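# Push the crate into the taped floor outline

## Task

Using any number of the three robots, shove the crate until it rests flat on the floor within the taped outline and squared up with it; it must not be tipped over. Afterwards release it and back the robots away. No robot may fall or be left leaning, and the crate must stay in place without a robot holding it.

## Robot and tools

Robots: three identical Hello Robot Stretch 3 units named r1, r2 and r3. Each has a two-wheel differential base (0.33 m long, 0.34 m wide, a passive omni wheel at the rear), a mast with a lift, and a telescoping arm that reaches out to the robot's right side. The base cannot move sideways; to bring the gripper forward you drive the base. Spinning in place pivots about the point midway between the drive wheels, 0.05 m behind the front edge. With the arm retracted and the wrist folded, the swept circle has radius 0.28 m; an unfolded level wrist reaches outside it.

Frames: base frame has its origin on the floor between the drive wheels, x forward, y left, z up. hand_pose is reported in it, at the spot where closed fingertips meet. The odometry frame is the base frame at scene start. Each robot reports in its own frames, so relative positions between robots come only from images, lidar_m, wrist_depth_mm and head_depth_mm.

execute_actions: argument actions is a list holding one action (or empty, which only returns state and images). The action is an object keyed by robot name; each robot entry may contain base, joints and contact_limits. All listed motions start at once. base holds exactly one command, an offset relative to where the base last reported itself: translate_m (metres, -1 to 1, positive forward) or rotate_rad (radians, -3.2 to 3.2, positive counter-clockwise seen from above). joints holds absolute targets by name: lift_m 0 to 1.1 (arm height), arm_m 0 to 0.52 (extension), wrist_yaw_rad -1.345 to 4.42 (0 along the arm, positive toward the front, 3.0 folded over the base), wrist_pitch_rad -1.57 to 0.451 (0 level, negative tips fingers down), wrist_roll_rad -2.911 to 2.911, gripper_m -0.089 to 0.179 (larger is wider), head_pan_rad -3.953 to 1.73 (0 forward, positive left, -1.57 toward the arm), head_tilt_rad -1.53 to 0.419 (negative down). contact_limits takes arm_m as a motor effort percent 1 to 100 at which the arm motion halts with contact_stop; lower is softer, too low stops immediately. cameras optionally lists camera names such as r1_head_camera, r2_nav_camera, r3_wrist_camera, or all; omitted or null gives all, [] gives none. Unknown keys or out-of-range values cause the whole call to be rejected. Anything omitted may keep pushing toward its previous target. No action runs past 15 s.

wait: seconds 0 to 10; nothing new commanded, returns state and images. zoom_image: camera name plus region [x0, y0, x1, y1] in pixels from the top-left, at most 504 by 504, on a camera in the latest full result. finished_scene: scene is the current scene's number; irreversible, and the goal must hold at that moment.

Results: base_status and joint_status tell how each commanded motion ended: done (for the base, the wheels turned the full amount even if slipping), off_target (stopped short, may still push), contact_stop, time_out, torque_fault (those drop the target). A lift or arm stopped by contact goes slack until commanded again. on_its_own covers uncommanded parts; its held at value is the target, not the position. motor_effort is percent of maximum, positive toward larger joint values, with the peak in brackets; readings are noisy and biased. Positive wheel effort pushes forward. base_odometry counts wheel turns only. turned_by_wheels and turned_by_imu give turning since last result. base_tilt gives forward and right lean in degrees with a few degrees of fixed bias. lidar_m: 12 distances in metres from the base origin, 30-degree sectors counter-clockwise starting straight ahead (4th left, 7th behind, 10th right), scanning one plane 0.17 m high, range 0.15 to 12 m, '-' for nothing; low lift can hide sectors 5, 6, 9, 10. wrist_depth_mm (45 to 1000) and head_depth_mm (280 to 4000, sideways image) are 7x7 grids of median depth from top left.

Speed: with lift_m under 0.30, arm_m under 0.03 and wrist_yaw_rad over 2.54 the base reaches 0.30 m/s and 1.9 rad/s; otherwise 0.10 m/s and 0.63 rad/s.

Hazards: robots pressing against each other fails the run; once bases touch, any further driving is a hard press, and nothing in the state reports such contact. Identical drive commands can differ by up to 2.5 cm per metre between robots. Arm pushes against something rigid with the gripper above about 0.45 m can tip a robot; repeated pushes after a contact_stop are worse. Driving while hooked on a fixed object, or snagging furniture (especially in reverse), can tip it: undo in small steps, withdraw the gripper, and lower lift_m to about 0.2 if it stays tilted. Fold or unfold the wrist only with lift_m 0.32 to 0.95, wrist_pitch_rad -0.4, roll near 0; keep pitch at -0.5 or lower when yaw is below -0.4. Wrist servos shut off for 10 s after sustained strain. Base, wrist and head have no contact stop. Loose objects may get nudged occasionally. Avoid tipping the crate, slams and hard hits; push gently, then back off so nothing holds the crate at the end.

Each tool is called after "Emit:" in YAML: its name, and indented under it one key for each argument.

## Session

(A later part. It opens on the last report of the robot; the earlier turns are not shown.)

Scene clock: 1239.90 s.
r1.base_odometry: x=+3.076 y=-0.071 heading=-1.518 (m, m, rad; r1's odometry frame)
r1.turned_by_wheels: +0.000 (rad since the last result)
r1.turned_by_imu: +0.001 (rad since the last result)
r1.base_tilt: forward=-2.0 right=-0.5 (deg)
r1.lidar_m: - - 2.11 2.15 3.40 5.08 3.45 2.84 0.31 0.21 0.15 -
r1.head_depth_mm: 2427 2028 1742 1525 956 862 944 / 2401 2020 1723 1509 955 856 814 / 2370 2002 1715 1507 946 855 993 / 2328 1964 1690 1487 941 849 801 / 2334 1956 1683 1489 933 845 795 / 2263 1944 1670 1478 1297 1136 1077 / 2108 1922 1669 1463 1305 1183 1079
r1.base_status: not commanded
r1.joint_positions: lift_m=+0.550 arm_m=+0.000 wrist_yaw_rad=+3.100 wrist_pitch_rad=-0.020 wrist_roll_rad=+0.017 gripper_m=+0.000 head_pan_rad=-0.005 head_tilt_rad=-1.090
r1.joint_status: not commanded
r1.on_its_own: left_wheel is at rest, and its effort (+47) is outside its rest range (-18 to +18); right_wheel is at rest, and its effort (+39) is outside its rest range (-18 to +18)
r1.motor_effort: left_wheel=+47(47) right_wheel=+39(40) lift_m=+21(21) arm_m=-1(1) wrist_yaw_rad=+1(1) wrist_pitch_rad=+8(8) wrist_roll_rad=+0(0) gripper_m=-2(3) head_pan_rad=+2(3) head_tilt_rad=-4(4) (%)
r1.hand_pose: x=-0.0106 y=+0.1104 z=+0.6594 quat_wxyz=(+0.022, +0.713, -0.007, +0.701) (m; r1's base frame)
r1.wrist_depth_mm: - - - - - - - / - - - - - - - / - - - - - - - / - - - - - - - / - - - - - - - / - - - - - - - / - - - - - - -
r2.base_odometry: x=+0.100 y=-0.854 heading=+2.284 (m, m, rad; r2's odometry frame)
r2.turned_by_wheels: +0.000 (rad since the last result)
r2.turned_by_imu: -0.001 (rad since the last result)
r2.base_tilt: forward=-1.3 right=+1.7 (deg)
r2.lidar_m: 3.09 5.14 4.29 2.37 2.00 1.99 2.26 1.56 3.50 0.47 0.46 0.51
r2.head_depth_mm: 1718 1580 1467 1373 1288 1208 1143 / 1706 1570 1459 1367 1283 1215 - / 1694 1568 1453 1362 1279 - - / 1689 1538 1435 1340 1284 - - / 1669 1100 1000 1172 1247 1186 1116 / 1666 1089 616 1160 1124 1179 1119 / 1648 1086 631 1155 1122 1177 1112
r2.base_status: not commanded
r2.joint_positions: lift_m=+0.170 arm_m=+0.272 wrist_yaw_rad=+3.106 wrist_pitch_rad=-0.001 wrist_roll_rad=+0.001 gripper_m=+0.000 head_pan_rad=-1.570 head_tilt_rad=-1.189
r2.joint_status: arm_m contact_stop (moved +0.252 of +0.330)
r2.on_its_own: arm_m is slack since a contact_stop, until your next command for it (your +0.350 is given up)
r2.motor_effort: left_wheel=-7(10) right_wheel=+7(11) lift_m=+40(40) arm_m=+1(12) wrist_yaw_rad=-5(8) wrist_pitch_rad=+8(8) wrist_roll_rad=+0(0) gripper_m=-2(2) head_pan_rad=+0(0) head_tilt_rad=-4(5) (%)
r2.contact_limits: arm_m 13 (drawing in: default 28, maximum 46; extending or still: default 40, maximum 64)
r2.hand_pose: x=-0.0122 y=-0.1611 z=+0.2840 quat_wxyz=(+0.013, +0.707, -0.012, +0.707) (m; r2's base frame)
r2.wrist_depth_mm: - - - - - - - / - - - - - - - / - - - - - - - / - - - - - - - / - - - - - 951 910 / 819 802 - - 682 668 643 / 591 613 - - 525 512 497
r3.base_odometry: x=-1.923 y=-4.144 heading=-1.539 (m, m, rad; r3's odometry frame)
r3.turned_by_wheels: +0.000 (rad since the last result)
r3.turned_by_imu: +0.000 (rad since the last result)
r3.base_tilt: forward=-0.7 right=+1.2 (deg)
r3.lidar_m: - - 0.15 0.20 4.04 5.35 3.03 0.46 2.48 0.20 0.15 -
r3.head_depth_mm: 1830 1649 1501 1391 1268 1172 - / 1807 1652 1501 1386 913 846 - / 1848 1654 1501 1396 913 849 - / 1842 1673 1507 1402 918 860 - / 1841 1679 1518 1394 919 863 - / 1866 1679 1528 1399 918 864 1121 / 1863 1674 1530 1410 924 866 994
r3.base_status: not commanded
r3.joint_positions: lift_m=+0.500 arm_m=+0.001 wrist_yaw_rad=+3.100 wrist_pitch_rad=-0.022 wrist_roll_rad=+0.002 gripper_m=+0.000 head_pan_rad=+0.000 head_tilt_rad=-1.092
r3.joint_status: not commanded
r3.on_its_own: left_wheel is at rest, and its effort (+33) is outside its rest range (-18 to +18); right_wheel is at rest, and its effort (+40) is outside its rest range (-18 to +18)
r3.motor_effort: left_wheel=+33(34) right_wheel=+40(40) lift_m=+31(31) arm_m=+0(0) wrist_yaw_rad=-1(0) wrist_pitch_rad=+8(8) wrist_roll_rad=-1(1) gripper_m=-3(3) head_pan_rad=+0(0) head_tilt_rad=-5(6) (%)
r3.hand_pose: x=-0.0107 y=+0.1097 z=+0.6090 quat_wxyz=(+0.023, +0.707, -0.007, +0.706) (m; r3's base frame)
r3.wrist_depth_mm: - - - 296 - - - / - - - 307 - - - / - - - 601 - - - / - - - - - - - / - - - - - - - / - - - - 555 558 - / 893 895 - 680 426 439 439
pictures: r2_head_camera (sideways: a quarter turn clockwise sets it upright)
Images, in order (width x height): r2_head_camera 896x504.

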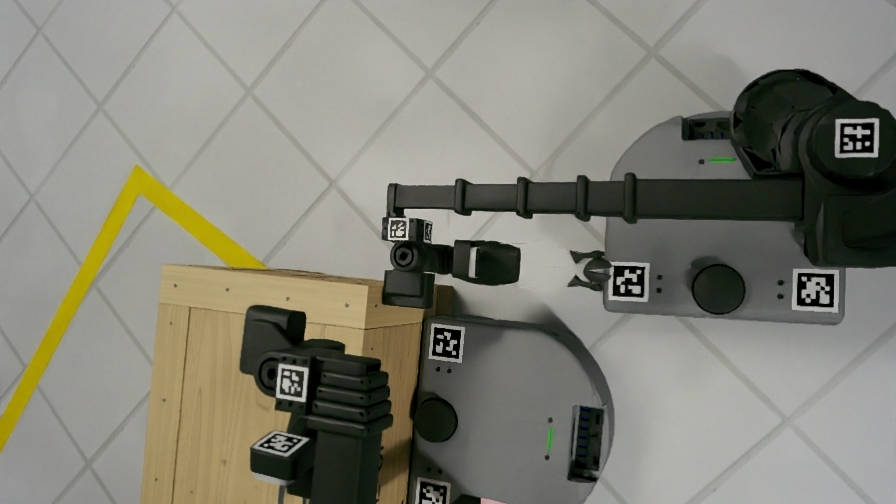

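Emit:
execute_actions:
  actions:
    - {"r2":{"joints":{"arm_m":0.40},"contact_limits":{"arm_m":100}},"r3":{"base":{"translate_m":0.14}},"r1":{"base":{"translate_m":0.10}}}
  cameras: ["r2_head_camera"]

Scene clock: 1245.73 s.
r1.base_odometry: x=+3.082 y=-0.171 heading=-1.517 (m, m, rad; r1's odometry frame)
r1.turned_by_wheels: +0.001 (rad since the last result)
r1.turned_by_imu: +0.122 (rad since the last result)
r1.base_tilt: forward=-1.9 right=-0.4 (deg)
r1.lidar_m: - - 2.21 2.28 4.10 5.09 3.22 2.83 0.29 0.22 0.15 -
r1.head_depth_mm: 2425 2015 1738 1517 959 866 946 / 2397 2002 1723 1506 954 860 813 / 2379 2002 1706 1511 948 852 1094 / 2350 1980 1691 1494 940 848 804 / 2242 1953 1694 1484 935 845 793 / 2136 1949 1673 1474 1303 1152 1084 / 2004 1922 1660 1464 1305 1181 1085
r1.base_status: translate_m off_target (by the wheels' count: +0.0998 of +0.1000)
r1.joint_positions: lift_m=+0.550 arm_m=+0.000 wrist_yaw_rad=+3.100 wrist_pitch_rad=-0.020 wrist_roll_rad=+0.017 gripper_m=+0.000 head_pan_rad=-0.005 head_tilt_rad=-1.090
r1.joint_status: not commanded
r1.on_its_own: left_wheel is at rest, and its effort (+29) is outside its rest range (-18 to +18)
r1.motor_effort: left_wheel=+29(48) right_wheel=+6(59) lift_m=+21(21) arm_m=-1(2) wrist_yaw_rad=+1(0) wrist_pitch_rad=+8(8) wrist_roll_rad=+0(0) gripper_m=-3(1) head_pan_rad=+3(2) head_tilt_rad=-4(4) (%)
r1.hand_pose: x=-0.0106 y=+0.1104 z=+0.6594 quat_wxyz=(+0.022, +0.713, -0.007, +0.701) (m; r1's base frame)
r1.wrist_depth_mm: - - - - - - - / - - - - - - - / - - - - - - - / - - - - - - - / - - - - - - - / - - - - - - - / - - - - - - -
r2.base_odometry: x=+0.100 y=-0.854 heading=+2.284 (m, m, rad; r2's odometry frame)
r2.turned_by_wheels: +0.000 (rad since the last result)
r2.turned_by_imu: -0.038 (rad since the last result)
r2.base_tilt: forward=-1.1 right=+1.8 (deg)
r2.lidar_m: 3.04 4.89 4.60 2.42 2.00 1.99 2.21 1.56 1.60 0.58 0.54 0.57
r2.head_depth_mm: 1726 1586 1470 1376 1286 1214 1145 / 1707 1570 1465 1365 1283 1218 - / 1689 1558 1464 1363 1283 - - / 1695 1555 1475 1344 1280 - - / 1673 1082 1077 1304 1266 1189 1116 / 1665 662 1064 1171 1226 1189 1119 / 1654 1078 1047 1164 1221 1179 1112
r2.base_status: not commanded
r2.joint_positions: lift_m=+0.170 arm_m=+0.399 wrist_yaw_rad=+3.335 wrist_pitch_rad=-0.001 wrist_roll_rad=+0.001 gripper_m=+0.000 head_pan_rad=-1.570 head_tilt_rad=-1.189
r2.joint_status: all done
r2.on_its_own: wrist_yaw_rad is held at +3.310, not at your +3.100, by its stall guard, which is still easing; arm_m is at rest, and its effort (+21) is outside its rest range (-14 to +14)
r2.motor_effort: left_wheel=-4(13) right_wheel=+6(17) lift_m=+40(40) arm_m=+21(64) wrist_yaw_rad=-22(96) wrist_pitch_rad=+8(8) wrist_roll_rad=+0(1) gripper_m=-2(2) head_pan_rad=+0(1) head_tilt_rad=-4(4) (%)
r2.contact_limits: arm_m 64 (drawing in: default 28, maximum 46; extending or still: default 40, maximum 64)
r2.hand_pose: x=-0.0707 y=-0.2920 z=+0.2841 quat_wxyz=(-0.068, +0.704, +0.069, +0.704) (m; r2's base frame)
r2.wrist_depth_mm: - - - - - - - / - - - - - - - / - - - - - - - / - - - - - - - / - - - - - 950 913 / 801 773 755 - - 663 641 / 590 568 572 - - 507 495
r3.base_odometry: x=-1.918 y=-4.284 heading=-1.538 (m, m, rad; r3's odometry frame)
r3.turned_by_wheels: +0.001 (rad since the last result)
r3.turned_by_imu: +0.123 (rad since the last result)
r3.base_tilt: forward=-0.8 right=+1.3 (deg)
r3.lidar_m: - - 0.15 0.20 4.84 4.75 2.87 0.54 2.54 0.20 0.15 -
r3.head_depth_mm: 1823 1647 1501 1380 1252 865 - / 1834 1655 1517 1385 913 848 - / 1831 1645 1513 1393 915 849 - / 1846 1681 1519 1396 919 856 - / 1839 1668 1519 1400 922 861 - / 1864 1675 1522 1406 922 864 1092 / 1869 1682 1530 1402 923 867 997
r3.base_status: translate_m off_target (by the wheels' count: +0.1397 of +0.1400)
r3.joint_positions: lift_m=+0.500 arm_m=+0.001 wrist_yaw_rad=+3.100 wrist_pitch_rad=-0.022 wrist_roll_rad=+0.002 gripper_m=+0.000 head_pan_rad=+0.000 head_tilt_rad=-1.092
r3.joint_status: not commanded
r3.on_its_own: left_wheel is at rest, and its effort (+41) is outside its rest range (-18 to +18); right_wheel is at rest, and its effort (+35) is outside its rest range (-18 to +18)
r3.motor_effort: left_wheel=+41(77) right_wheel=+35(94) lift_m=+31(34) arm_m=+0(0) wrist_yaw_rad=+0(2) wrist_pitch_rad=+8(9) wrist_roll_rad=-1(1) gripper_m=-3(3) head_pan_rad=+0(0) head_tilt_rad=-5(5) (%)
r3.hand_pose: x=-0.0107 y=+0.1097 z=+0.6090 quat_wxyz=(+0.023, +0.707, -0.007, +0.706) (m; r3's base frame)
r3.wrist_depth_mm: - - - 285 - - - / - - - 290 - - - / - - - 591 - - - / - - - - - - - / - - - - - - - / - - - - 550 562 - / 895 899 - 682 427 439 443
pictures: r2_head_camera (sideways: a quarter turn clockwise sets it upright)
Images, in order (width x height): r2_head_camera 896x504.

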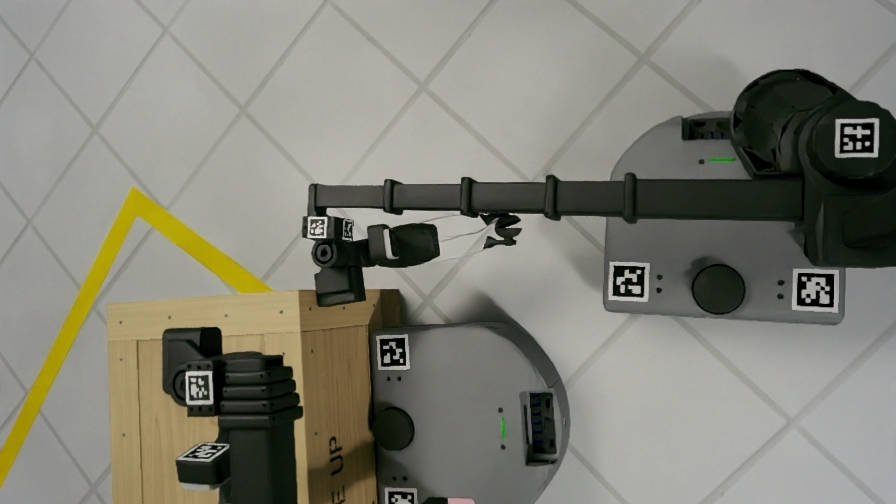

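Emit:
execute_actions:
  actions:
    - {"r2":{"joints":{"arm_m":0.33,"wrist_yaw_rad":3.14},"base":{"rotate_rad":0.09}}}
  cameras: []

Emit:
execute_actions:
  actions:
    - {"r2":{"joints":{"arm_m":0.42},"contact_limits":{"arm_m":13}}}
  cameras: ["r2_head_camera"]

Scene clock: 1250.37 s.
r1.base_odometry: x=+3.082 y=-0.171 heading=-1.517 (m, m, rad; r1's odometry frame)
r1.turned_by_wheels: +0.000 (rad since the last result)
r1.turned_by_imu: +0.001 (rad since the last result)
r1.base_tilt: forward=-2.0 right=-0.3 (deg)
r1.lidar_m: - - 2.21 2.28 4.09 5.09 3.23 2.83 0.29 0.22 0.15 -
r1.head_depth_mm: 2411 2028 1748 1518 959 863 943 / 2404 1984 1723 1509 951 859 813 / 2373 1990 1710 1496 948 853 1086 / 2345 1966 1698 1492 944 850 808 / 2258 1944 1678 1484 936 845 796 / 2123 1953 1685 1473 1296 1153 1082 / 2002 1911 1662 1460 1304 1183 1079
r1.base_status: not commanded
r1.joint_positions: lift_m=+0.550 arm_m=+0.000 wrist_yaw_rad=+3.100 wrist_pitch_rad=-0.020 wrist_roll_rad=+0.017 gripper_m=+0.000 head_pan_rad=-0.005 head_tilt_rad=-1.090
r1.joint_status: not commanded
r1.on_its_own: left_wheel is at rest, and its effort (+28) is outside its rest range (-18 to +18)
r1.motor_effort: left_wheel=+28(29) right_wheel=+6(6) lift_m=+21(21) arm_m=-2(2) wrist_yaw_rad=+1(0) wrist_pitch_rad=+8(8) wrist_roll_rad=+0(0) gripper_m=-1(3) head_pan_rad=+2(2) head_tilt_rad=-3(4) (%)
r1.hand_pose: x=-0.0106 y=+0.1104 z=+0.6594 quat_wxyz=(+0.022, +0.713, -0.007, +0.701) (m; r1's base frame)
r1.wrist_depth_mm: - - - - - - - / - - - - - - - / - - - - - - - / - - - - - - - / - - - - - - - / - - - - - - - / - - - - - - -
r2.base_odometry: x=+0.100 y=-0.854 heading=+2.374 (m, m, rad; r2's odometry frame)
r2.turned_by_wheels: +0.090 (rad since the last result)
r2.turned_by_imu: +0.077 (rad since the last result)
r2.base_tilt: forward=-1.2 right=+1.7 (deg)
r2.lidar_m: 3.17 5.15 3.97 2.30 1.99 1.99 2.31 1.56 3.51 0.58 0.54 0.80
r2.head_depth_mm: 1724 1584 1466 1371 1294 1213 1143 / 1709 1578 1467 1368 1277 1216 - / 1696 1569 1462 1363 1285 - - / 1683 1520 1434 1331 1280 - - / 1672 751 1093 1189 1261 1185 1117 / 1669 1081 1096 1170 1228 1186 1113 / 1648 1082 1091 1154 1239 1179 1108
r2.base_status: done
r2.joint_positions: lift_m=+0.170 arm_m=+0.330 wrist_yaw_rad=+3.142 wrist_pitch_rad=-0.001 wrist_roll_rad=+0.001 gripper_m=+0.000 head_pan_rad=-1.570 head_tilt_rad=-1.189
r2.joint_status: all done
r2.motor_effort: left_wheel=-3(28) right_wheel=+2(26) lift_m=+40(40) arm_m=-4(10) wrist_yaw_rad=-2(10) wrist_pitch_rad=+8(8) wrist_roll_rad=+0(0) gripper_m=-1(2) head_pan_rad=-1(0) head_tilt_rad=-4(4) (%)
r2.hand_pose: x=-0.0214 y=-0.2191 z=+0.2841 quat_wxyz=(+0.001, +0.707, +0.001, +0.707) (m; r2's base frame)
r2.wrist_depth_mm: - - - - - - - / - - - - - - - / - - - - - - - / - - - - - - - / - - - - - 939 901 / 799 789 - - 711 665 644 / 589 613 - - - 507 498
r3.base_odometry: x=-1.918 y=-4.284 heading=-1.538 (m, m, rad; r3's odometry frame)
r3.turned_by_wheels: +0.000 (rad since the last result)
r3.turned_by_imu: +0.000 (rad since the last result)
r3.base_tilt: forward=-0.8 right=+1.3 (deg)
r3.lidar_m: - - 0.15 0.20 4.84 4.74 2.88 0.54 2.54 0.20 0.15 -
r3.head_depth_mm: 1833 1648 1506 1391 1251 864 - / 1833 1660 1512 1391 910 847 - / 1844 1654 1519 1393 915 849 - / 1839 1673 1516 1390 917 858 - / 1850 1671 1524 1388 913 860 - / 1855 1679 1522 1396 919 863 1095 / 1861 1673 1523 1402 923 866 990
r3.base_status: not commanded
r3.joint_positions: lift_m=+0.500 arm_m=+0.001 wrist_yaw_rad=+3.100 wrist_pitch_rad=-0.022 wrist_roll_rad=+0.002 gripper_m=+0.000 head_pan_rad=+0.000 head_tilt_rad=-1.092
r3.joint_status: not commanded
r3.on_its_own: left_wheel is at rest, and its effort (+41) is outside its rest range (-18 to +18); right_wheel is at rest, and its effort (+35) is outside its rest range (-18 to +18)
r3.motor_effort: left_wheel=+41(42) right_wheel=+35(35) lift_m=+31(31) arm_m=+0(0) wrist_yaw_rad=+0(0) wrist_pitch_rad=+8(8) wrist_roll_rad=-1(1) gripper_m=-3(3) head_pan_rad=+0(0) head_tilt_rad=-6(5) (%)
r3.hand_pose: x=-0.0107 y=+0.1097 z=+0.6090 quat_wxyz=(+0.023, +0.707, -0.007, +0.706) (m; r3's base frame)
r3.wrist_depth_mm: - - - 286 - - - / - - - 291 - - - / - - - 586 - - - / - - - - - - - / - - - - - - - / - - - - 554 562 - / 898 890 - 680 428 437 443
pictures: none
No camera images: the call's "cameras" was empty. Leave "cameras" out to get every camera's image.

Scene clock: 1251.80 s.
r1.base_odometry: x=+3.082 y=-0.171 heading=-1.517 (m, m, rad; r1's odometry frame)
r1.turned_by_wheels: +0.000 (rad since the last result)
r1.turned_by_imu: +0.000 (rad since the last result)
r1.base_tilt: forward=-2.0 right=-0.5 (deg)
r1.lidar_m: - - 2.22 2.28 4.08 5.13 3.23 2.83 0.29 0.22 0.15 -
r1.head_depth_mm: 2406 2012 1737 1524 953 863 944 / 2379 2016 1728 1515 951 859 815 / 2375 2006 1711 1504 947 854 1088 / 2342 1964 1699 1503 943 853 807 / 2249 1954 1685 1487 936 849 799 / 2130 1930 1673 1471 1303 1153 1081 / 1986 1927 1668 1465 1309 1183 1078
r1.base_status: not commanded
r1.joint_positions: lift_m=+0.550 arm_m=+0.000 wrist_yaw_rad=+3.100 wrist_pitch_rad=-0.020 wrist_roll_rad=+0.017 gripper_m=+0.000 head_pan_rad=-0.005 head_tilt_rad=-1.090
r1.joint_status: not commanded
r1.on_its_own: left_wheel is at rest, and its effort (+29) is outside its rest range (-18 to +18)
r1.motor_effort: left_wheel=+29(29) right_wheel=+6(6) lift_m=+21(21) arm_m=-1(2) wrist_yaw_rad=+0(1) wrist_pitch_rad=+8(8) wrist_roll_rad=+0(0) gripper_m=-3(1) head_pan_rad=+2(3) head_tilt_rad=-4(3) (%)
r1.hand_pose: x=-0.0106 y=+0.1104 z=+0.6594 quat_wxyz=(+0.022, +0.713, -0.007, +0.701) (m; r1's base frame)
r1.wrist_depth_mm: - - - - - - - / - - - - - - - / - - - - - - - / - - - - - - - / - - - - - - - / - - - - - - - / - - - - - - -
r2.base_odometry: x=+0.100 y=-0.854 heading=+2.373 (m, m, rad; r2's odometry frame)
r2.turned_by_wheels: +0.000 (rad since the last result)
r2.turned_by_imu: -0.001 (rad since the last result)
r2.base_tilt: forward=-1.0 right=+1.9 (deg)
r2.lidar_m: 3.17 5.14 3.96 2.31 1.99 1.98 2.31 1.55 3.50 0.58 0.54 0.80
r2.head_depth_mm: 1727 1590 1463 1374 1291 1208 1144 / 1718 1576 1455 1372 1278 1214 - / 1689 1562 1467 1359 1274 - - / 1688 1521 1407 1337 1277 - - / 1670 751 1093 1193 1258 1193 1116 / 1660 1077 1098 1164 1230 1190 1122 / 1650 1082 1093 1154 1235 1177 1118
r2.base_status: not commanded
r2.joint_positions: lift_m=+0.170 arm_m=+0.387 wrist_yaw_rad=+3.151 wrist_pitch_rad=-0.001 wrist_roll_rad=+0.001 gripper_m=+0.000 head_pan_rad=-1.570 head_tilt_rad=-1.189
r2.joint_status: arm_m contact_stop (moved +0.057 of +0.090)
r2.on_its_own: arm_m is slack since a contact_stop, until your next command for it (your +0.420 is given up)
r2.motor_effort: left_wheel=-8(11) right_wheel=+8(11) lift_m=+40(40) arm_m=+0(12) wrist_yaw_rad=-9(15) wrist_pitch_rad=+7(8) wrist_roll_rad=-1(0) gripper_m=-2(3) head_pan_rad=+0(0) head_tilt_rad=-5(4) (%)
r2.contact_limits: arm_m 13 (drawing in: default 28, maximum 46; extending or still: default 40, maximum 64)
r2.hand_pose: x=-0.0237 y=-0.2762 z=+0.2841 quat_wxyz=(-0.003, +0.707, +0.004, +0.707) (m; r2's base frame)
r2.wrist_depth_mm: - - - - - - - / - - - - - - - / - - - - - - - / - - - - - - - / - - - - - 945 907 / 796 780 - - 703 663 644 / 592 574 - - - 515 496
r3.base_odometry: x=-1.918 y=-4.284 heading=-1.538 (m, m, rad; r3's odometry frame)
r3.turned_by_wheels: +0.000 (rad since the last result)
r3.turned_by_imu: +0.000 (rad since the last result)
r3.base_tilt: forward=-0.7 right=+1.3 (deg)
r3.lidar_m: - - 0.15 0.20 4.83 4.74 2.87 0.54 2.53 0.20 0.15 -
r3.head_depth_mm: 1827 1646 1504 1376 1251 860 - / 1838 1657 1501 1386 911 851 - / 1841 1657 1508 1380 913 855 - / 1849 1674 1521 1384 913 857 - / 1872 1679 1520 1399 917 865 - / 1881 1669 1534 1409 914 865 1090 / 1865 1681 1530 1408 925 864 996
r3.base_status: not commanded
r3.joint_positions: lift_m=+0.500 arm_m=+0.001 wrist_yaw_rad=+3.100 wrist_pitch_rad=-0.022 wrist_roll_rad=+0.002 gripper_m=+0.000 head_pan_rad=+0.000 head_tilt_rad=-1.092
r3.joint_status: not commanded
r3.on_its_own: left_wheel is at rest, and its effort (+41) is outside its rest range (-18 to +18); right_wheel is at rest, and its effort (+34) is outside its rest range (-18 to +18)
r3.motor_effort: left_wheel=+41(41) right_wheel=+34(35) lift_m=+31(31) arm_m=+0(0) wrist_yaw_rad=+0(0) wrist_pitch_rad=+7(8) wrist_roll_rad=-1(2) gripper_m=-3(3) head_pan_rad=+0(0) head_tilt_rad=-6(6) (%)
r3.hand_pose: x=-0.0107 y=+0.1097 z=+0.6090 quat_wxyz=(+0.023, +0.707, -0.007, +0.706) (m; r3's base frame)
r3.wrist_depth_mm: - - - 286 - - - / - - - 291 - - - / - - - 593 - - - / - - - - - - - / - - - - - - - / - - - - 556 561 - / 878 901 - 674 429 439 443
pictures: r2_head_camera (sideways: a quarter turn clockwise sets it upright)
Images, in order (width x height): r2_head_camera 896x504.

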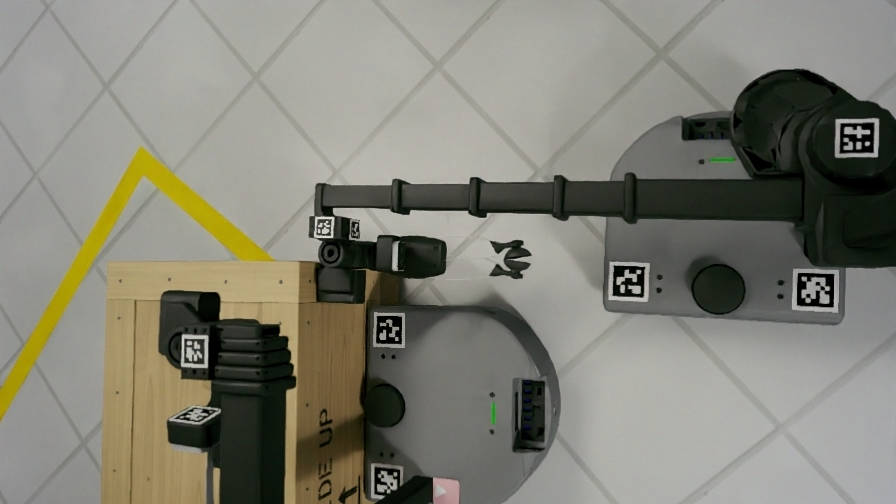

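Emit:
execute_actions:
  actions:
    - {"r2":{"joints":{"arm_m":0.52},"contact_limits":{"arm_m":100}},"r3":{"base":{"translate_m":0.14}},"r1":{"base":{"translate_m":0.10}}}
  cameras: ["r2_head_camera","r2_nav_camera","r1_head_camera","r3_head_camera"]

Scene clock: 1256.80 s.
r1.base_odometry: x=+3.087 y=-0.270 heading=-1.516 (m, m, rad; r1's odometry frame)
r1.turned_by_wheels: +0.001 (rad since the last result)
r1.turned_by_imu: +0.125 (rad since the last result)
r1.base_tilt: forward=-2.0 right=-0.5 (deg)
r1.lidar_m: - - 2.34 2.47 5.15 4.56 3.07 0.82 0.28 0.22 0.15 -
r1.head_depth_mm: 2422 2020 1729 1513 957 865 941 / 2391 2009 1720 1503 954 861 813 / 2345 1970 1703 1500 944 852 1101 / 2233 1964 1686 1485 941 850 897 / 2169 1952 1684 1496 936 848 798 / 2021 1923 1671 1482 1297 1151 1096 / 1885 1920 1666 1460 1298 1177 1077
r1.base_status: translate_m off_target (by the wheels' count: +0.0998 of +0.1000)
r1.joint_positions: lift_m=+0.550 arm_m=+0.000 wrist_yaw_rad=+3.100 wrist_pitch_rad=-0.020 wrist_roll_rad=+0.017 gripper_m=+0.000 head_pan_rad=-0.005 head_tilt_rad=-1.090
r1.joint_status: not commanded
r1.on_its_own: left_wheel is at rest, and its effort (+23) is outside its rest range (-18 to +18)
r1.motor_effort: left_wheel=+23(45) right_wheel=+7(65) lift_m=+21(21) arm_m=-1(1) wrist_yaw_rad=+0(0) wrist_pitch_rad=+8(8) wrist_roll_rad=+0(0) gripper_m=-2(3) head_pan_rad=+3(2) head_tilt_rad=-4(4) (%)
r1.hand_pose: x=-0.0106 y=+0.1104 z=+0.6594 quat_wxyz=(+0.022, +0.713, -0.007, +0.701) (m; r1's base frame)
r1.wrist_depth_mm: - - - - - - - / - - - - - - - / - - - - - - - / - - - - - - - / - - - - - - - / - - - - - - - / - - - - - - -
r2.base_odometry: x=+0.100 y=-0.854 heading=+2.374 (m, m, rad; r2's odometry frame)
r2.turned_by_wheels: +0.000 (rad since the last result)
r2.turned_by_imu: -0.021 (rad since the last result)
r2.base_tilt: forward=-1.2 right=+1.7 (deg)
r2.lidar_m: 3.15 5.16 4.11 2.32 1.99 1.99 2.27 1.55 3.51 0.70 0.61 0.82
r2.head_depth_mm: 1730 1584 1475 1369 1288 1213 1147 / 1711 1578 1463 1364 1280 1215 - / 1693 1565 1463 1357 1282 - - / 1694 1549 1409 1350 1280 - - / 1186 1080 1246 1212 1265 1195 1115 / 1177 698 1212 1192 1257 1184 1116 / 1652 721 1190 1184 1245 1178 1118
r2.base_status: not commanded
r2.joint_positions: lift_m=+0.170 arm_m=+0.518 wrist_yaw_rad=+3.340 wrist_pitch_rad=-0.001 wrist_roll_rad=+0.001 gripper_m=+0.000 head_pan_rad=-1.570 head_tilt_rad=-1.189
r2.joint_status: all done
r2.on_its_own: wrist_yaw_rad is held at +3.315, not at your +3.140, by its stall guard, which is still easing; arm_m is at rest, and its effort (+26) is outside its rest range (-14 to +14)
r2.motor_effort: left_wheel=-4(14) right_wheel=+5(16) lift_m=+40(40) arm_m=+26(62) wrist_yaw_rad=-21(97) wrist_pitch_rad=+8(7) wrist_roll_rad=-1(1) gripper_m=-2(3) head_pan_rad=+0(1) head_tilt_rad=-5(5) (%)
r2.contact_limits: arm_m 64 (drawing in: default 28, maximum 46; extending or still: default 40, maximum 64)
r2.hand_pose: x=-0.0718 y=-0.4113 z=+0.2841 quat_wxyz=(-0.069, +0.704, +0.071, +0.704) (m; r2's base frame)
r2.wrist_depth_mm: - - - - - - - / - - - - - - - / - - - - - - - / - - - - - - - / - - - - - 961 908 / 815 784 746 - - 669 642 / 591 573 555 - - 508 498
r3.base_odometry: x=-1.913 y=-4.424 heading=-1.537 (m, m, rad; r3's odometry frame)
r3.turned_by_wheels: +0.001 (rad since the last result)
r3.turned_by_imu: +0.130 (rad since the last result)
r3.base_tilt: forward=-0.8 right=+1.3 (deg)
r3.lidar_m: - - 0.15 0.20 5.48 4.06 0.63 2.60 2.65 0.20 0.15 -
r3.head_depth_mm: 1822 1644 1493 1388 927 852 - / 1838 1647 1508 1388 911 846 - / 1841 1654 1502 1391 912 848 - / 1845 1661 1510 1394 919 861 - / 1845 1668 1521 1400 920 854 - / 1850 1674 1529 1402 920 858 1058 / 1862 1686 1537 1407 921 863 991
r3.base_status: translate_m off_target (by the wheels' count: +0.1397 of +0.1400)
r3.joint_positions: lift_m=+0.500 arm_m=+0.001 wrist_yaw_rad=+3.100 wrist_pitch_rad=-0.022 wrist_roll_rad=+0.002 gripper_m=+0.000 head_pan_rad=+0.000 head_tilt_rad=-1.092
r3.joint_status: not commanded
r3.on_its_own: left_wheel is at rest, and its effort (+43) is outside its rest range (-18 to +18); right_wheel is at rest, and its effort (+35) is outside its rest range (-18 to +18)
r3.motor_effort: left_wheel=+43(69) right_wheel=+35(81) lift_m=+31(33) arm_m=+0(0) wrist_yaw_rad=+0(1) wrist_pitch_rad=+8(8) wrist_roll_rad=-1(2) gripper_m=-3(3) head_pan_rad=+0(0) head_tilt_rad=-5(5) (%)
r3.hand_pose: x=-0.0106 y=+0.1097 z=+0.6090 quat_wxyz=(+0.023, +0.707, -0.007, +0.706) (m; r3's base frame)
r3.wrist_depth_mm: - - - 274 - - - / - - - 279 - - - / - - - 576 - - - / - - - - - - - / - - - - - - - / - - - - 551 560 - / 883 895 - 671 427 434 441
pictures: r1_head_camera (sideways: a quarter turn clockwise sets it upright), r2_head_camera (sideways: a quarter turn clockwise sets it upright), r2_nav_camera (sideways: a quarter turn counterclockwise sets it upright), r3_head_camera (sideways: a quarter turn clockwise sets it upright)
Images, in order (width x height): r1_head_camera 896x504, r2_head_camera 896x504, r2_nav_camera 672x504, r3_head_camera 896x504.

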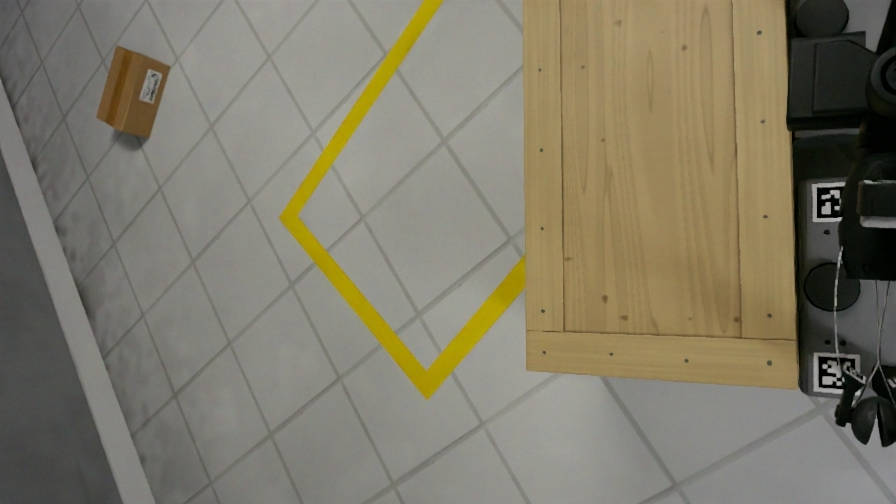

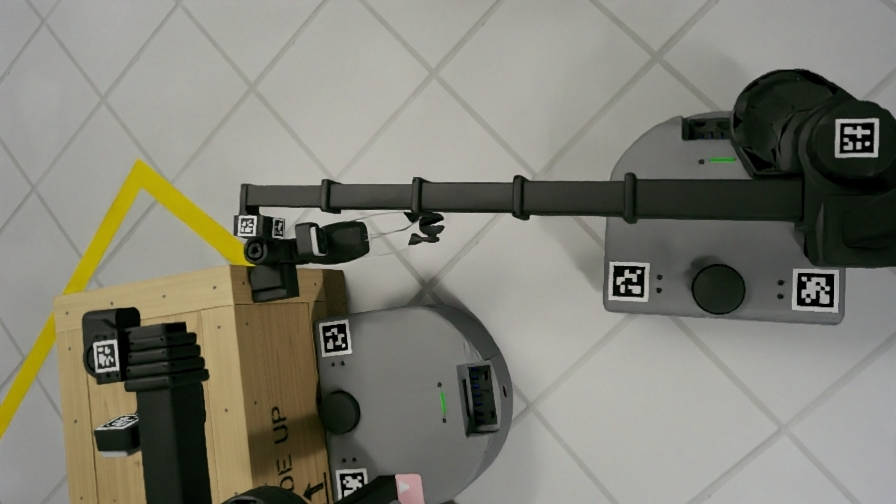

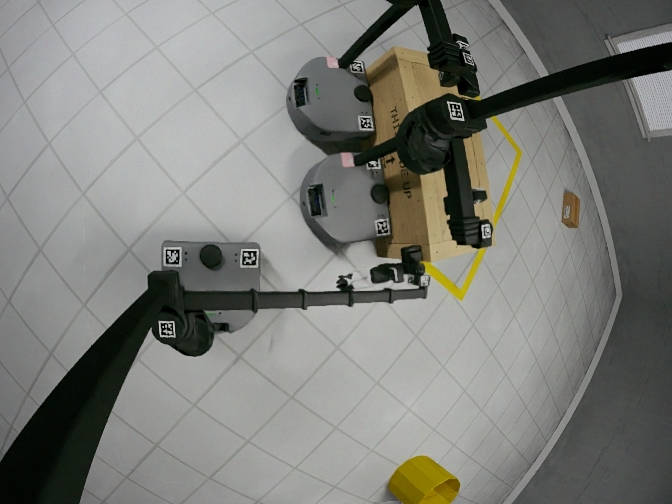

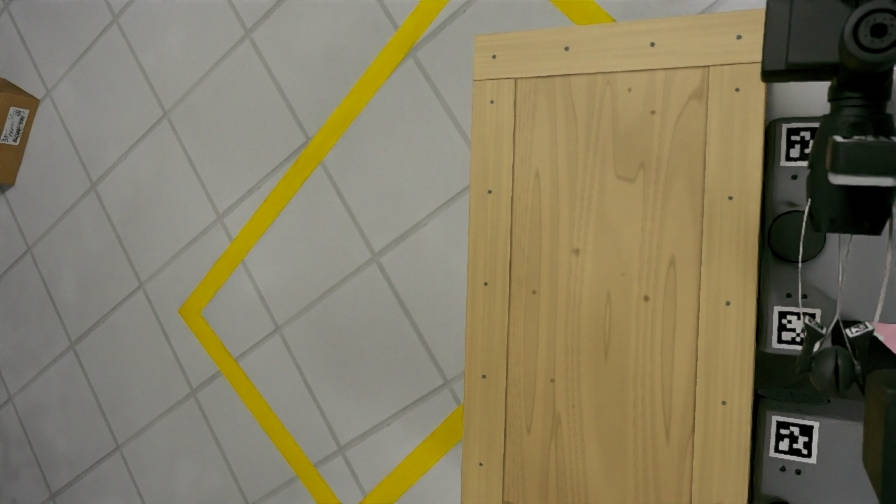

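Emit:
execute_actions:
  actions:
    - {"r2":{"joints":{"arm_m":0.02,"wrist_yaw_rad":3.1},"base":{"rotate_rad":-0.06}}}
  cameras: []

Emit:
execute_actions:
  actions:
    - {"r2":{"base":{"translate_m":0.65}}}
  cameras: ["r2_head_camera","r2_nav_camera"]

Scene clock: 1267.13 s.
r1.base_odometry: x=+3.087 y=-0.270 heading=-1.516 (m, m, rad; r1's odometry frame)
r1.turned_by_wheels: +0.000 (rad since the last result)
r1.turned_by_imu: +0.002 (rad since the last result)
r1.base_tilt: forward=-2.0 right=-0.4 (deg)
r1.lidar_m: - - 2.35 2.47 5.12 4.57 3.07 0.81 0.28 0.22 0.15 -
r1.head_depth_mm: 2413 2032 1733 1530 956 867 945 / 2404 1998 1718 1507 955 860 812 / 2341 1997 1697 1498 945 855 1101 / 2257 1975 1692 1479 941 850 896 / 2149 1953 1693 1481 936 849 797 / 2007 1938 1668 1473 1296 1165 1095 / 1874 1927 1659 1464 1304 1177 1083
r1.base_status: not commanded
r1.joint_positions: lift_m=+0.550 arm_m=+0.000 wrist_yaw_rad=+3.100 wrist_pitch_rad=-0.020 wrist_roll_rad=+0.017 gripper_m=+0.000 head_pan_rad=-0.005 head_tilt_rad=-1.090
r1.joint_status: not commanded
r1.on_its_own: left_wheel is at rest, and its effort (+24) is outside its rest range (-18 to +18)
r1.motor_effort: left_wheel=+24(24) right_wheel=+7(7) lift_m=+21(21) arm_m=-2(1) wrist_yaw_rad=+0(0) wrist_pitch_rad=+8(8) wrist_roll_rad=+0(0) gripper_m=-2(3) head_pan_rad=+2(2) head_tilt_rad=-5(3) (%)
r1.hand_pose: x=-0.0106 y=+0.1104 z=+0.6594 quat_wxyz=(+0.022, +0.713, -0.007, +0.701) (m; r1's base frame)
r1.wrist_depth_mm: - - - - - - - / - - - - - - - / - - - - - - - / - - - - - - - / - - - - - - - / - - - - - - - / - - - - - - -
r2.base_odometry: x=+0.100 y=-0.854 heading=+2.314 (m, m, rad; r2's odometry frame)
r2.turned_by_wheels: -0.060 (rad since the last result)
r2.turned_by_imu: -0.062 (rad since the last result)
r2.base_tilt: forward=-1.3 right=+1.9 (deg)
r2.lidar_m: 3.04 4.88 4.62 2.42 1.99 1.99 2.20 1.55 1.59 0.70 0.61 0.81
r2.head_depth_mm: 1710 1582 1468 1379 1292 1215 1147 / 1703 1575 1461 1374 1278 1214 - / 1688 1566 1452 1359 1287 - - / 1688 1550 1446 1351 1292 - - / 1678 1104 1249 1313 1272 1187 1115 / 1180 693 1222 1182 1260 1183 1117 / 1660 696 1204 1181 1250 1179 1110
r2.base_status: done
r2.joint_positions: lift_m=+0.170 arm_m=+0.020 wrist_yaw_rad=+3.102 wrist_pitch_rad=-0.001 wrist_roll_rad=+0.001 gripper_m=+0.000 head_pan_rad=-1.570 head_tilt_rad=-1.189
r2.joint_status: all done
r2.motor_effort: left_wheel=+3(18) right_wheel=-2(15) lift_m=+40(40) arm_m=-4(17) wrist_yaw_rad=-2(11) wrist_pitch_rad=+8(9) wrist_roll_rad=+0(0) gripper_m=-3(3) head_pan_rad=+0(0) head_tilt_rad=-5(4) (%)
r2.hand_pose: x=-0.0111 y=+0.0907 z=+0.2841 quat_wxyz=(+0.015, +0.707, -0.013, +0.707) (m; r2's base frame)
r2.wrist_depth_mm: - - - - - - - / - - - - - - - / - - - - - - - / - - - - - - - / - - - - - 950 894 / 804 776 739 643 684 656 646 / 586 574 573 540 524 509 493
r3.base_odometry: x=-1.913 y=-4.424 heading=-1.537 (m, m, rad; r3's odometry frame)
r3.turned_by_wheels: +0.000 (rad since the last result)
r3.turned_by_imu: +0.000 (rad since the last result)
r3.base_tilt: forward=-0.7 right=+1.3 (deg)
r3.lidar_m: - - 0.15 0.20 5.46 4.05 0.62 2.60 2.64 0.20 0.15 -
r3.head_depth_mm: 1829 1649 1501 1385 929 853 - / 1824 1655 1512 1389 907 847 - / 1846 1672 1513 1391 915 846 - / 1848 1660 1516 1397 915 859 - / 1863 1686 1502 1401 918 862 - / 1865 1673 1530 1400 922 865 1061 / 1848 1669 1526 1408 924 863 994
r3.base_status: not commanded
r3.joint_positions: lift_m=+0.500 arm_m=+0.001 wrist_yaw_rad=+3.100 wrist_pitch_rad=-0.022 wrist_roll_rad=+0.002 gripper_m=+0.000 head_pan_rad=+0.000 head_tilt_rad=-1.092
r3.joint_status: not commanded
r3.on_its_own: left_wheel is at rest, and its effort (+43) is outside its rest range (-18 to +18); right_wheel is at rest, and its effort (+35) is outside its rest range (-18 to +18)
r3.motor_effort: left_wheel=+43(43) right_wheel=+35(35) lift_m=+31(31) arm_m=+0(0) wrist_yaw_rad=+0(0) wrist_pitch_rad=+7(8) wrist_roll_rad=-1(1) gripper_m=-3(3) head_pan_rad=+0(0) head_tilt_rad=-6(6) (%)
r3.hand_pose: x=-0.0106 y=+0.1097 z=+0.6090 quat_wxyz=(+0.023, +0.707, -0.007, +0.706) (m; r3's base frame)
r3.wrist_depth_mm: - - - 273 - - - / - - - 280 - - - / - - - 577 - - - / - - - - - - - / - - - - - - - / - - - - 555 561 - / 888 902 - 676 428 441 441
pictures: none
No camera images: the call's "cameras" was empty. Leave "cameras" out to get every camera's image.

Scene clock: 1270.87 s.
r1.base_odometry: x=+3.087 y=-0.270 heading=-1.516 (m, m, rad; r1's odometry frame)
r1.turned_by_wheels: +0.000 (rad since the last result)
r1.turned_by_imu: +0.001 (rad since the last result)
r1.base_tilt: forward=-1.9 right=-0.4 (deg)
r1.lidar_m: - - 2.34 2.47 5.14 4.58 0.46 2.84 0.28 0.22 0.15 -
r1.head_depth_mm: 2437 2016 1729 1521 955 859 946 / 2396 2007 1716 1509 954 853 812 / 2332 1989 1707 1506 951 854 1096 / 2266 1972 1709 1487 942 850 891 / 2161 1958 1686 1486 936 845 798 / 2019 1932 1661 1478 1292 1153 1094 / 1868 1934 1664 1466 1307 1188 1084
r1.base_status: not commanded
r1.joint_positions: lift_m=+0.550 arm_m=+0.000 wrist_yaw_rad=+3.100 wrist_pitch_rad=-0.020 wrist_roll_rad=+0.017 gripper_m=+0.000 head_pan_rad=-0.005 head_tilt_rad=-1.090
r1.joint_status: not commanded
r1.on_its_own: left_wheel is at rest, and its effort (+23) is outside its rest range (-18 to +18)
r1.motor_effort: left_wheel=+23(23) right_wheel=+7(7) lift_m=+21(21) arm_m=-2(1) wrist_yaw_rad=+1(0) wrist_pitch_rad=+8(8) wrist_roll_rad=+0(0) gripper_m=-2(2) head_pan_rad=+2(2) head_tilt_rad=-4(4) (%)
r1.hand_pose: x=-0.0106 y=+0.1104 z=+0.6594 quat_wxyz=(+0.022, +0.713, -0.007, +0.701) (m; r1's base frame)
r1.wrist_depth_mm: - - - - - - - / - - - - - - - / - - - - - - - / - - - - - - - / - - - - - - - / - - - - - - - / - - - - - - -
r2.base_odometry: x=-0.340 y=-0.375 heading=+2.314 (m, m, rad; r2's odometry frame)
r2.turned_by_wheels: +0.000 (rad since the last result)
r2.turned_by_imu: -0.001 (rad since the last result)
r2.base_tilt: forward=-1.2 right=+1.6 (deg)
r2.lidar_m: 2.51 4.01 4.75 2.98 2.49 2.48 2.76 2.07 0.53 0.46 0.40 2.26
r2.head_depth_mm: 1725 683 1137 1217 1282 1212 1140 / 1711 647 1059 1193 1269 1220 - / 1698 645 1088 1315 1287 - - / 1676 711 1032 1182 1148 - - / 1670 1096 564 1141 1166 1188 1115 / 1663 1083 516 1143 1248 1187 1118 / 1631 513 498 1330 1248 1179 1115
r2.base_status: done
r2.joint_positions: lift_m=+0.170 arm_m=+0.020 wrist_yaw_rad=+3.101 wrist_pitch_rad=-0.001 wrist_roll_rad=+0.001 gripper_m=+0.000 head_pan_rad=-1.570 head_tilt_rad=-1.189
r2.joint_status: not commanded
r2.motor_effort: left_wheel=+2(15) right_wheel=-1(5) lift_m=+40(40) arm_m=-4(4) wrist_yaw_rad=-1(1) wrist_pitch_rad=+7(8) wrist_roll_rad=-1(1) gripper_m=-2(2) head_pan_rad=+0(1) head_tilt_rad=-5(4) (%)
r2.hand_pose: x=-0.0109 y=+0.0907 z=+0.2841 quat_wxyz=(+0.015, +0.707, -0.014, +0.707) (m; r2's base frame)
r2.wrist_depth_mm: - - - - - - - / - - - - - - - / - - - - - - - / - - - - - - - / - - - - - 935 912 / 806 776 750 640 689 662 639 / 589 575 576 537 523 519 494
r3.base_odometry: x=-1.913 y=-4.424 heading=-1.537 (m, m, rad; r3's odometry frame)
r3.turned_by_wheels: +0.000 (rad since the last result)
r3.turned_by_imu: +0.000 (rad since the last result)
r3.base_tilt: forward=-0.8 right=+1.3 (deg)
r3.lidar_m: - - 0.15 0.20 0.66 0.67 2.78 2.60 2.64 0.20 0.15 -
r3.head_depth_mm: 1836 1653 1505 1382 928 853 - / 1810 1667 1507 1397 913 847 - / 1855 1658 1520 1391 913 848 - / 1844 1665 1517 1391 919 857 - / 1842 1669 1520 1396 918 862 - / 1858 1682 1517 1397 920 864 1057 / 1859 1680 1531 1404 922 867 995
r3.base_status: not commanded
r3.joint_positions: lift_m=+0.500 arm_m=+0.001 wrist_yaw_rad=+3.100 wrist_pitch_rad=-0.022 wrist_roll_rad=+0.002 gripper_m=+0.000 head_pan_rad=+0.000 head_tilt_rad=-1.092
r3.joint_status: not commanded
r3.on_its_own: left_wheel is at rest, and its effort (+44) is outside its rest range (-18 to +18); right_wheel is at rest, and its effort (+35) is outside its rest range (-18 to +18)
r3.motor_effort: left_wheel=+44(44) right_wheel=+35(35) lift_m=+31(31) arm_m=+0(0) wrist_yaw_rad=-1(1) wrist_pitch_rad=+7(8) wrist_roll_rad=-1(1) gripper_m=-3(3) head_pan_rad=+0(0) head_tilt_rad=-5(6) (%)
r3.hand_pose: x=-0.0106 y=+0.1097 z=+0.6090 quat_wxyz=(+0.023, +0.707, -0.007, +0.706) (m; r3's base frame)
r3.wrist_depth_mm: - - - 272 - - - / - - - 278 - - - / - - - 586 - - - / - - - - - - - / - - - - - - - / 472 558 - - 551 557 - / 627 635 - 680 428 439 440
pictures: r2_head_camera (sideways: a quarter turn clockwise sets it upright), r2_nav_camera (sideways: a quarter turn counterclockwise sets it upright)
Images, in order (width x height): r2_head_camera 896x504, r2_nav_camera 672x504.

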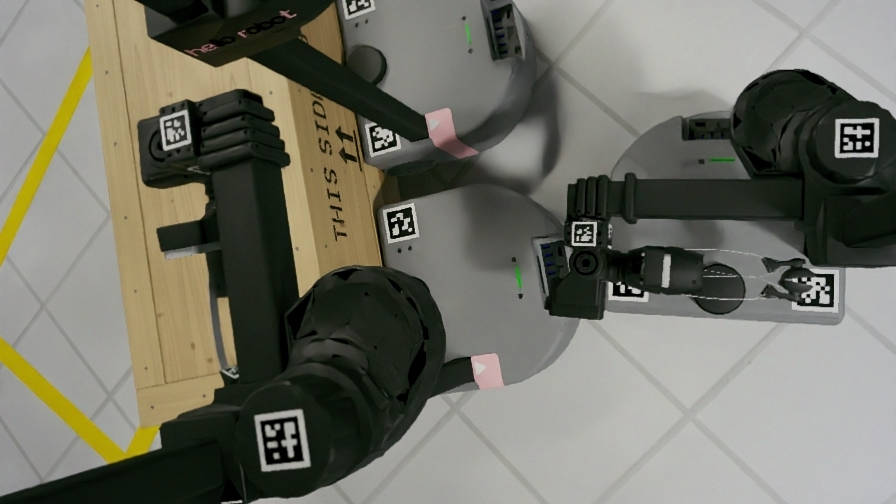

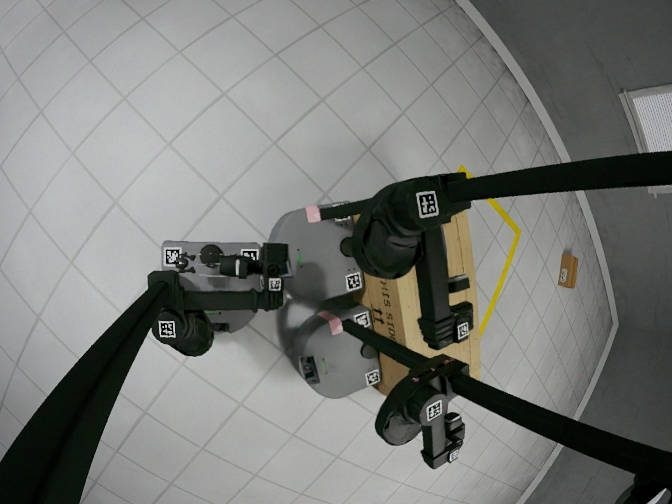

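Emit:
execute_actions:
  actions:
    - {"r2":{"base":{"translate_m":-0.06}}}
  cameras: []

Emit:
execute_actions:
  actions:
    - {"r2":{"joints":{"wrist_yaw_rad":-0.02,"wrist_pitch_rad":0.02,"arm_m":0.0},"base":{"rotate_rad":0.30}}}
  cameras: ["r2_head_camera","r2_wrist_camera"]

Scene clock: 1286.23 s.
r1.base_odometry: x=+3.087 y=-0.270 heading=-1.516 (m, m, rad; r1's odometry frame)
r1.turned_by_wheels: +0.000 (rad since the last result)
r1.turned_by_imu: +0.001 (rad since the last result)
r1.base_tilt: forward=-1.9 right=-0.4 (deg)
r1.lidar_m: - - 2.34 2.47 5.12 4.57 0.47 2.84 0.28 0.22 0.15 -
r1.head_depth_mm: 2414 2003 1721 1523 954 865 945 / 2412 2020 1711 1508 954 861 812 / 2347 2002 1714 1505 950 854 1103 / 2257 1975 1686 1486 943 850 897 / 2171 1943 1695 1490 937 842 797 / 2013 1929 1679 1470 1298 1156 1092 / 1876 1930 1646 1477 1298 1183 1076
r1.base_status: not commanded
r1.joint_positions: lift_m=+0.550 arm_m=+0.000 wrist_yaw_rad=+3.100 wrist_pitch_rad=-0.020 wrist_roll_rad=+0.017 gripper_m=+0.000 head_pan_rad=-0.005 head_tilt_rad=-1.090
r1.joint_status: not commanded
r1.on_its_own: left_wheel is at rest, and its effort (+23) is outside its rest range (-18 to +18)
r1.motor_effort: left_wheel=+23(24) right_wheel=+7(7) lift_m=+21(21) arm_m=-2(1) wrist_yaw_rad=-1(1) wrist_pitch_rad=+8(8) wrist_roll_rad=+0(0) gripper_m=-1(2) head_pan_rad=+2(3) head_tilt_rad=-4(4) (%)
r1.hand_pose: x=-0.0106 y=+0.1104 z=+0.6594 quat_wxyz=(+0.022, +0.713, -0.007, +0.701) (m; r1's base frame)
r1.wrist_depth_mm: - - - - - - - / - - - - - - - / - - - - - - - / - - - - - - - / - - - - - - - / - - - - - - - / - - - - - - -
r2.base_odometry: x=-0.300 y=-0.419 heading=+2.314 (m, m, rad; r2's odometry frame)
r2.turned_by_wheels: +0.000 (rad since the last result)
r2.turned_by_imu: -0.001 (rad since the last result)
r2.base_tilt: forward=-1.1 right=+1.7 (deg)
r2.lidar_m: 2.57 4.09 4.78 2.94 2.44 2.43 2.70 2.02 0.51 0.47 0.43 2.31
r2.head_depth_mm: 570 613 638 1209 1284 1213 1143 / 1719 732 962 1195 1271 1222 - / 1691 615 1098 1253 1288 - - / 1686 660 1069 1179 1166 - - / 1682 659 1026 1172 1167 1187 1116 / 1660 1092 561 1137 1235 1183 1117 / 1651 1073 525 1308 1255 1181 1117
r2.base_status: done
r2.joint_positions: lift_m=+0.170 arm_m=+0.020 wrist_yaw_rad=+3.101 wrist_pitch_rad=-0.001 wrist_roll_rad=+0.001 gripper_m=+0.000 head_pan_rad=-1.570 head_tilt_rad=-1.189
r2.joint_status: not commanded
r2.motor_effort: left_wheel=+2(10) right_wheel=-2(6) lift_m=+40(40) arm_m=-4(4) wrist_yaw_rad=+0(1) wrist_pitch_rad=+8(8) wrist_roll_rad=-1(0) gripper_m=-2(2) head_pan_rad=+1(1) head_tilt_rad=-4(5) (%)
r2.hand_pose: x=-0.0109 y=+0.0907 z=+0.2841 quat_wxyz=(+0.015, +0.707, -0.014, +0.707) (m; r2's base frame)
r2.wrist_depth_mm: - - - - - - - / - - - - - - - / - - - - - - - / - - - - - - - / - - - - - 939 891 / 799 768 744 638 688 661 644 / 593 569 570 533 519 510 496
r3.base_odometry: x=-1.913 y=-4.424 heading=-1.537 (m, m, rad; r3's odometry frame)
r3.turned_by_wheels: +0.000 (rad since the last result)
r3.turned_by_imu: +0.000 (rad since the last result)
r3.base_tilt: forward=-0.7 right=+1.3 (deg)
r3.lidar_m: - - 0.15 0.20 5.48 0.64 2.78 2.60 2.65 0.21 0.15 -
r3.head_depth_mm: 1832 1648 1504 1378 934 853 - / 1818 1657 1510 1390 915 851 - / 1844 1668 1511 1395 915 850 - / 1858 1666 1519 1404 917 861 - / 1852 1675 1524 1407 919 864 - / 1860 1669 1529 1405 922 865 1055 / 1863 1678 1536 1398 924 868 991
r3.base_status: not commanded
r3.joint_positions: lift_m=+0.500 arm_m=+0.001 wrist_yaw_rad=+3.100 wrist_pitch_rad=-0.022 wrist_roll_rad=+0.002 gripper_m=+0.000 head_pan_rad=+0.000 head_tilt_rad=-1.092
r3.joint_status: not commanded
r3.on_its_own: left_wheel is at rest, and its effort (+44) is outside its rest range (-18 to +18); right_wheel is at rest, and its effort (+35) is outside its rest range (-18 to +18)
r3.motor_effort: left_wheel=+44(43) right_wheel=+35(35) lift_m=+31(31) arm_m=+0(0) wrist_yaw_rad=-1(0) wrist_pitch_rad=+8(7) wrist_roll_rad=-1(1) gripper_m=-3(3) head_pan_rad=+0(0) head_tilt_rad=-5(5) (%)
r3.hand_pose: x=-0.0106 y=+0.1097 z=+0.6090 quat_wxyz=(+0.023, +0.707, -0.007, +0.706) (m; r3's base frame)
r3.wrist_depth_mm: - - - 273 - - - / - - - 280 - - - / - - - 575 - - - / - - - - - - - / - - - - - - - / - - - - 545 557 - / 407 517 - 673 428 437 442
pictures: none
No camera images: the call's "cameras" was empty. Leave "cameras" out to get every camera's image.

Scene clock: 1288.80 s.
r1.base_odometry: x=+3.087 y=-0.270 heading=-1.516 (m, m, rad; r1's odometry frame)
r1.turned_by_wheels: +0.000 (rad since the last result)
r1.turned_by_imu: +0.001 (rad since the last result)
r1.base_tilt: forward=-1.9 right=-0.5 (deg)
r1.lidar_m: - - 2.34 2.47 5.13 4.58 0.47 2.84 0.28 0.22 0.15 -
r1.head_depth_mm: 2418 2023 1741 1512 958 860 947 / 2397 2006 1725 1519 949 859 811 / 2340 1981 1726 1508 947 856 1103 / 2255 1973 1696 1481 938 847 892 / 2151 1975 1691 1485 942 846 798 / 2019 1934 1682 1472 1293 1154 1100 / 1871 1925 1654 1466 1309 1184 1081
r1.base_status: not commanded
r1.joint_positions: lift_m=+0.550 arm_m=+0.000 wrist_yaw_rad=+3.100 wrist_pitch_rad=-0.020 wrist_roll_rad=+0.017 gripper_m=+0.000 head_pan_rad=-0.005 head_tilt_rad=-1.090
r1.joint_status: not commanded
r1.on_its_own: left_wheel is at rest, and its effort (+24) is outside its rest range (-18 to +18)
r1.motor_effort: left_wheel=+24(23) right_wheel=+7(7) lift_m=+21(20) arm_m=-2(2) wrist_yaw_rad=-1(1) wrist_pitch_rad=+8(8) wrist_roll_rad=+0(0) gripper_m=-2(3) head_pan_rad=+3(2) head_tilt_rad=-4(5) (%)
r1.hand_pose: x=-0.0106 y=+0.1104 z=+0.6594 quat_wxyz=(+0.022, +0.713, -0.007, +0.701) (m; r1's base frame)
r1.wrist_depth_mm: - - - - - - - / - - - - - - - / - - - - - - - / - - - - - - - / - - - - - - - / - - - - - - - / - - - - - - -
r2.base_odometry: x=-0.300 y=-0.419 heading=+2.614 (m, m, rad; r2's odometry frame)
r2.turned_by_wheels: +0.300 (rad since the last result)
r2.turned_by_imu: +0.303 (rad since the last result)
r2.base_tilt: forward=-1.2 right=+1.8 (deg)
r2.lidar_m: 3.14 4.79 3.59 2.56 2.44 2.49 2.03 0.64 0.50 0.43 2.31 2.37
r2.head_depth_mm: 1716 1104 1030 1182 1164 1211 1146 / 1706 1108 1036 1215 1261 1214 - / 1693 1098 1038 1202 1264 - - / 1669 1104 573 1179 - - - / 1678 579 553 1153 1247 1187 1116 / 458 534 543 1339 1253 1183 1116 / 1656 1524 1418 1331 1249 1181 1113
r2.base_status: done
r2.joint_positions: lift_m=+0.170 arm_m=+0.000 wrist_yaw_rad=-0.018 wrist_pitch_rad=-0.001 wrist_roll_rad=+0.001 gripper_m=+0.000 head_pan_rad=-1.570 head_tilt_rad=-1.189
r2.joint_status: all done
r2.motor_effort: left_wheel=-3(12) right_wheel=+1(7) lift_m=+40(40) arm_m=-4(5) wrist_yaw_rad=-2(1) wrist_pitch_rad=+7(7) wrist_roll_rad=-1(1) gripper_m=-2(3) head_pan_rad=+0(0) head_tilt_rad=-5(4) (%)
r2.hand_pose: x=-0.0260 y=-0.4015 z=+0.2841 quat_wxyz=(+0.707, -0.006, -0.707, -0.007) (m; r2's base frame)
r2.wrist_depth_mm: - 178 - - - - - / - 177 - - - - - / - 181 313 304 299 294 291 / - 186 321 316 309 304 298 / - 193 330 322 317 314 307 / 809 198 649 334 328 321 316 / 583 203 273 284 270 278 321
r3.base_odometry: x=-1.913 y=-4.424 heading=-1.537 (m, m, rad; r3's odometry frame)
r3.turned_by_wheels: +0.000 (rad since the last result)
r3.turned_by_imu: +0.000 (rad since the last result)
r3.base_tilt: forward=-0.7 right=+1.3 (deg)
r3.lidar_m: - - 0.15 0.20 5.46 0.63 2.78 2.60 2.64 0.21 0.15 -
r3.head_depth_mm: 1838 1647 1506 1385 930 855 - / 1834 1655 1504 1383 912 845 - / 1825 1657 1522 1391 914 848 - / 1856 1657 1527 1389 916 861 - / 1848 1668 1518 1396 919 860 - / 1848 1685 1533 1398 920 864 1061 / 1858 1689 1534 1412 922 866 986
r3.base_status: not commanded
r3.joint_positions: lift_m=+0.500 arm_m=+0.001 wrist_yaw_rad=+3.100 wrist_pitch_rad=-0.022 wrist_roll_rad=+0.002 gripper_m=+0.000 head_pan_rad=+0.000 head_tilt_rad=-1.092
r3.joint_status: not commanded
r3.on_its_own: left_wheel is at rest, and its effort (+44) is outside its rest range (-18 to +18); right_wheel is at rest, and its effort (+35) is outside its rest range (-18 to +18)
r3.motor_effort: left_wheel=+44(43) right_wheel=+35(35) lift_m=+31(30) arm_m=+0(0) wrist_yaw_rad=+0(0) wrist_pitch_rad=+8(8) wrist_roll_rad=-2(1) gripper_m=-3(3) head_pan_rad=+0(0) head_tilt_rad=-5(5) (%)
r3.hand_pose: x=-0.0106 y=+0.1097 z=+0.6090 quat_wxyz=(+0.023, +0.707, -0.007, +0.706) (m; r3's base frame)
r3.wrist_depth_mm: - - - 274 - - - / - - - 279 - - - / - - - 581 - - - / - - - - - - - / - - - - - - - / - 539 - - 551 559 - / 431 531 - 673 426 436 445
pictures: r2_head_camera (sideways: a quarter turn clockwise sets it upright), r2_wrist_camera
Images, in order (width x height): r2_head_camera 896x504, r2_wrist_camera 644x364.

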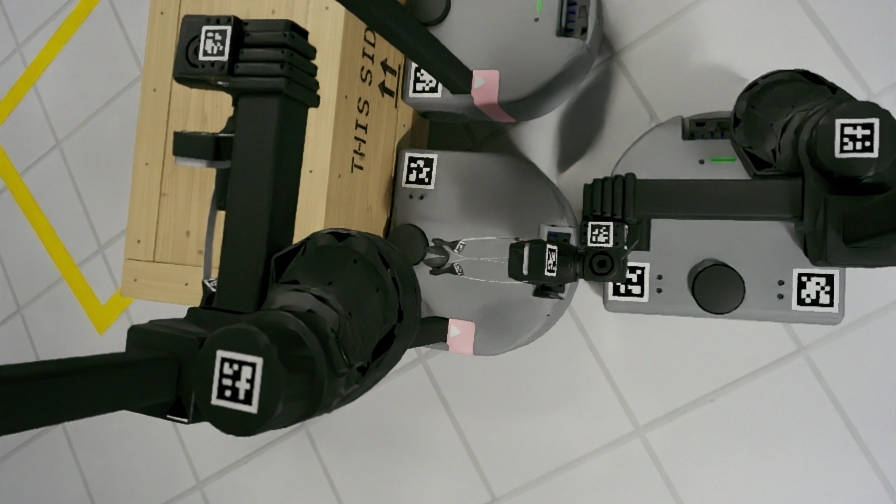

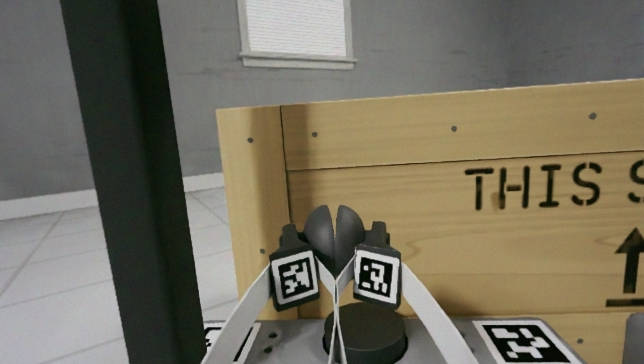

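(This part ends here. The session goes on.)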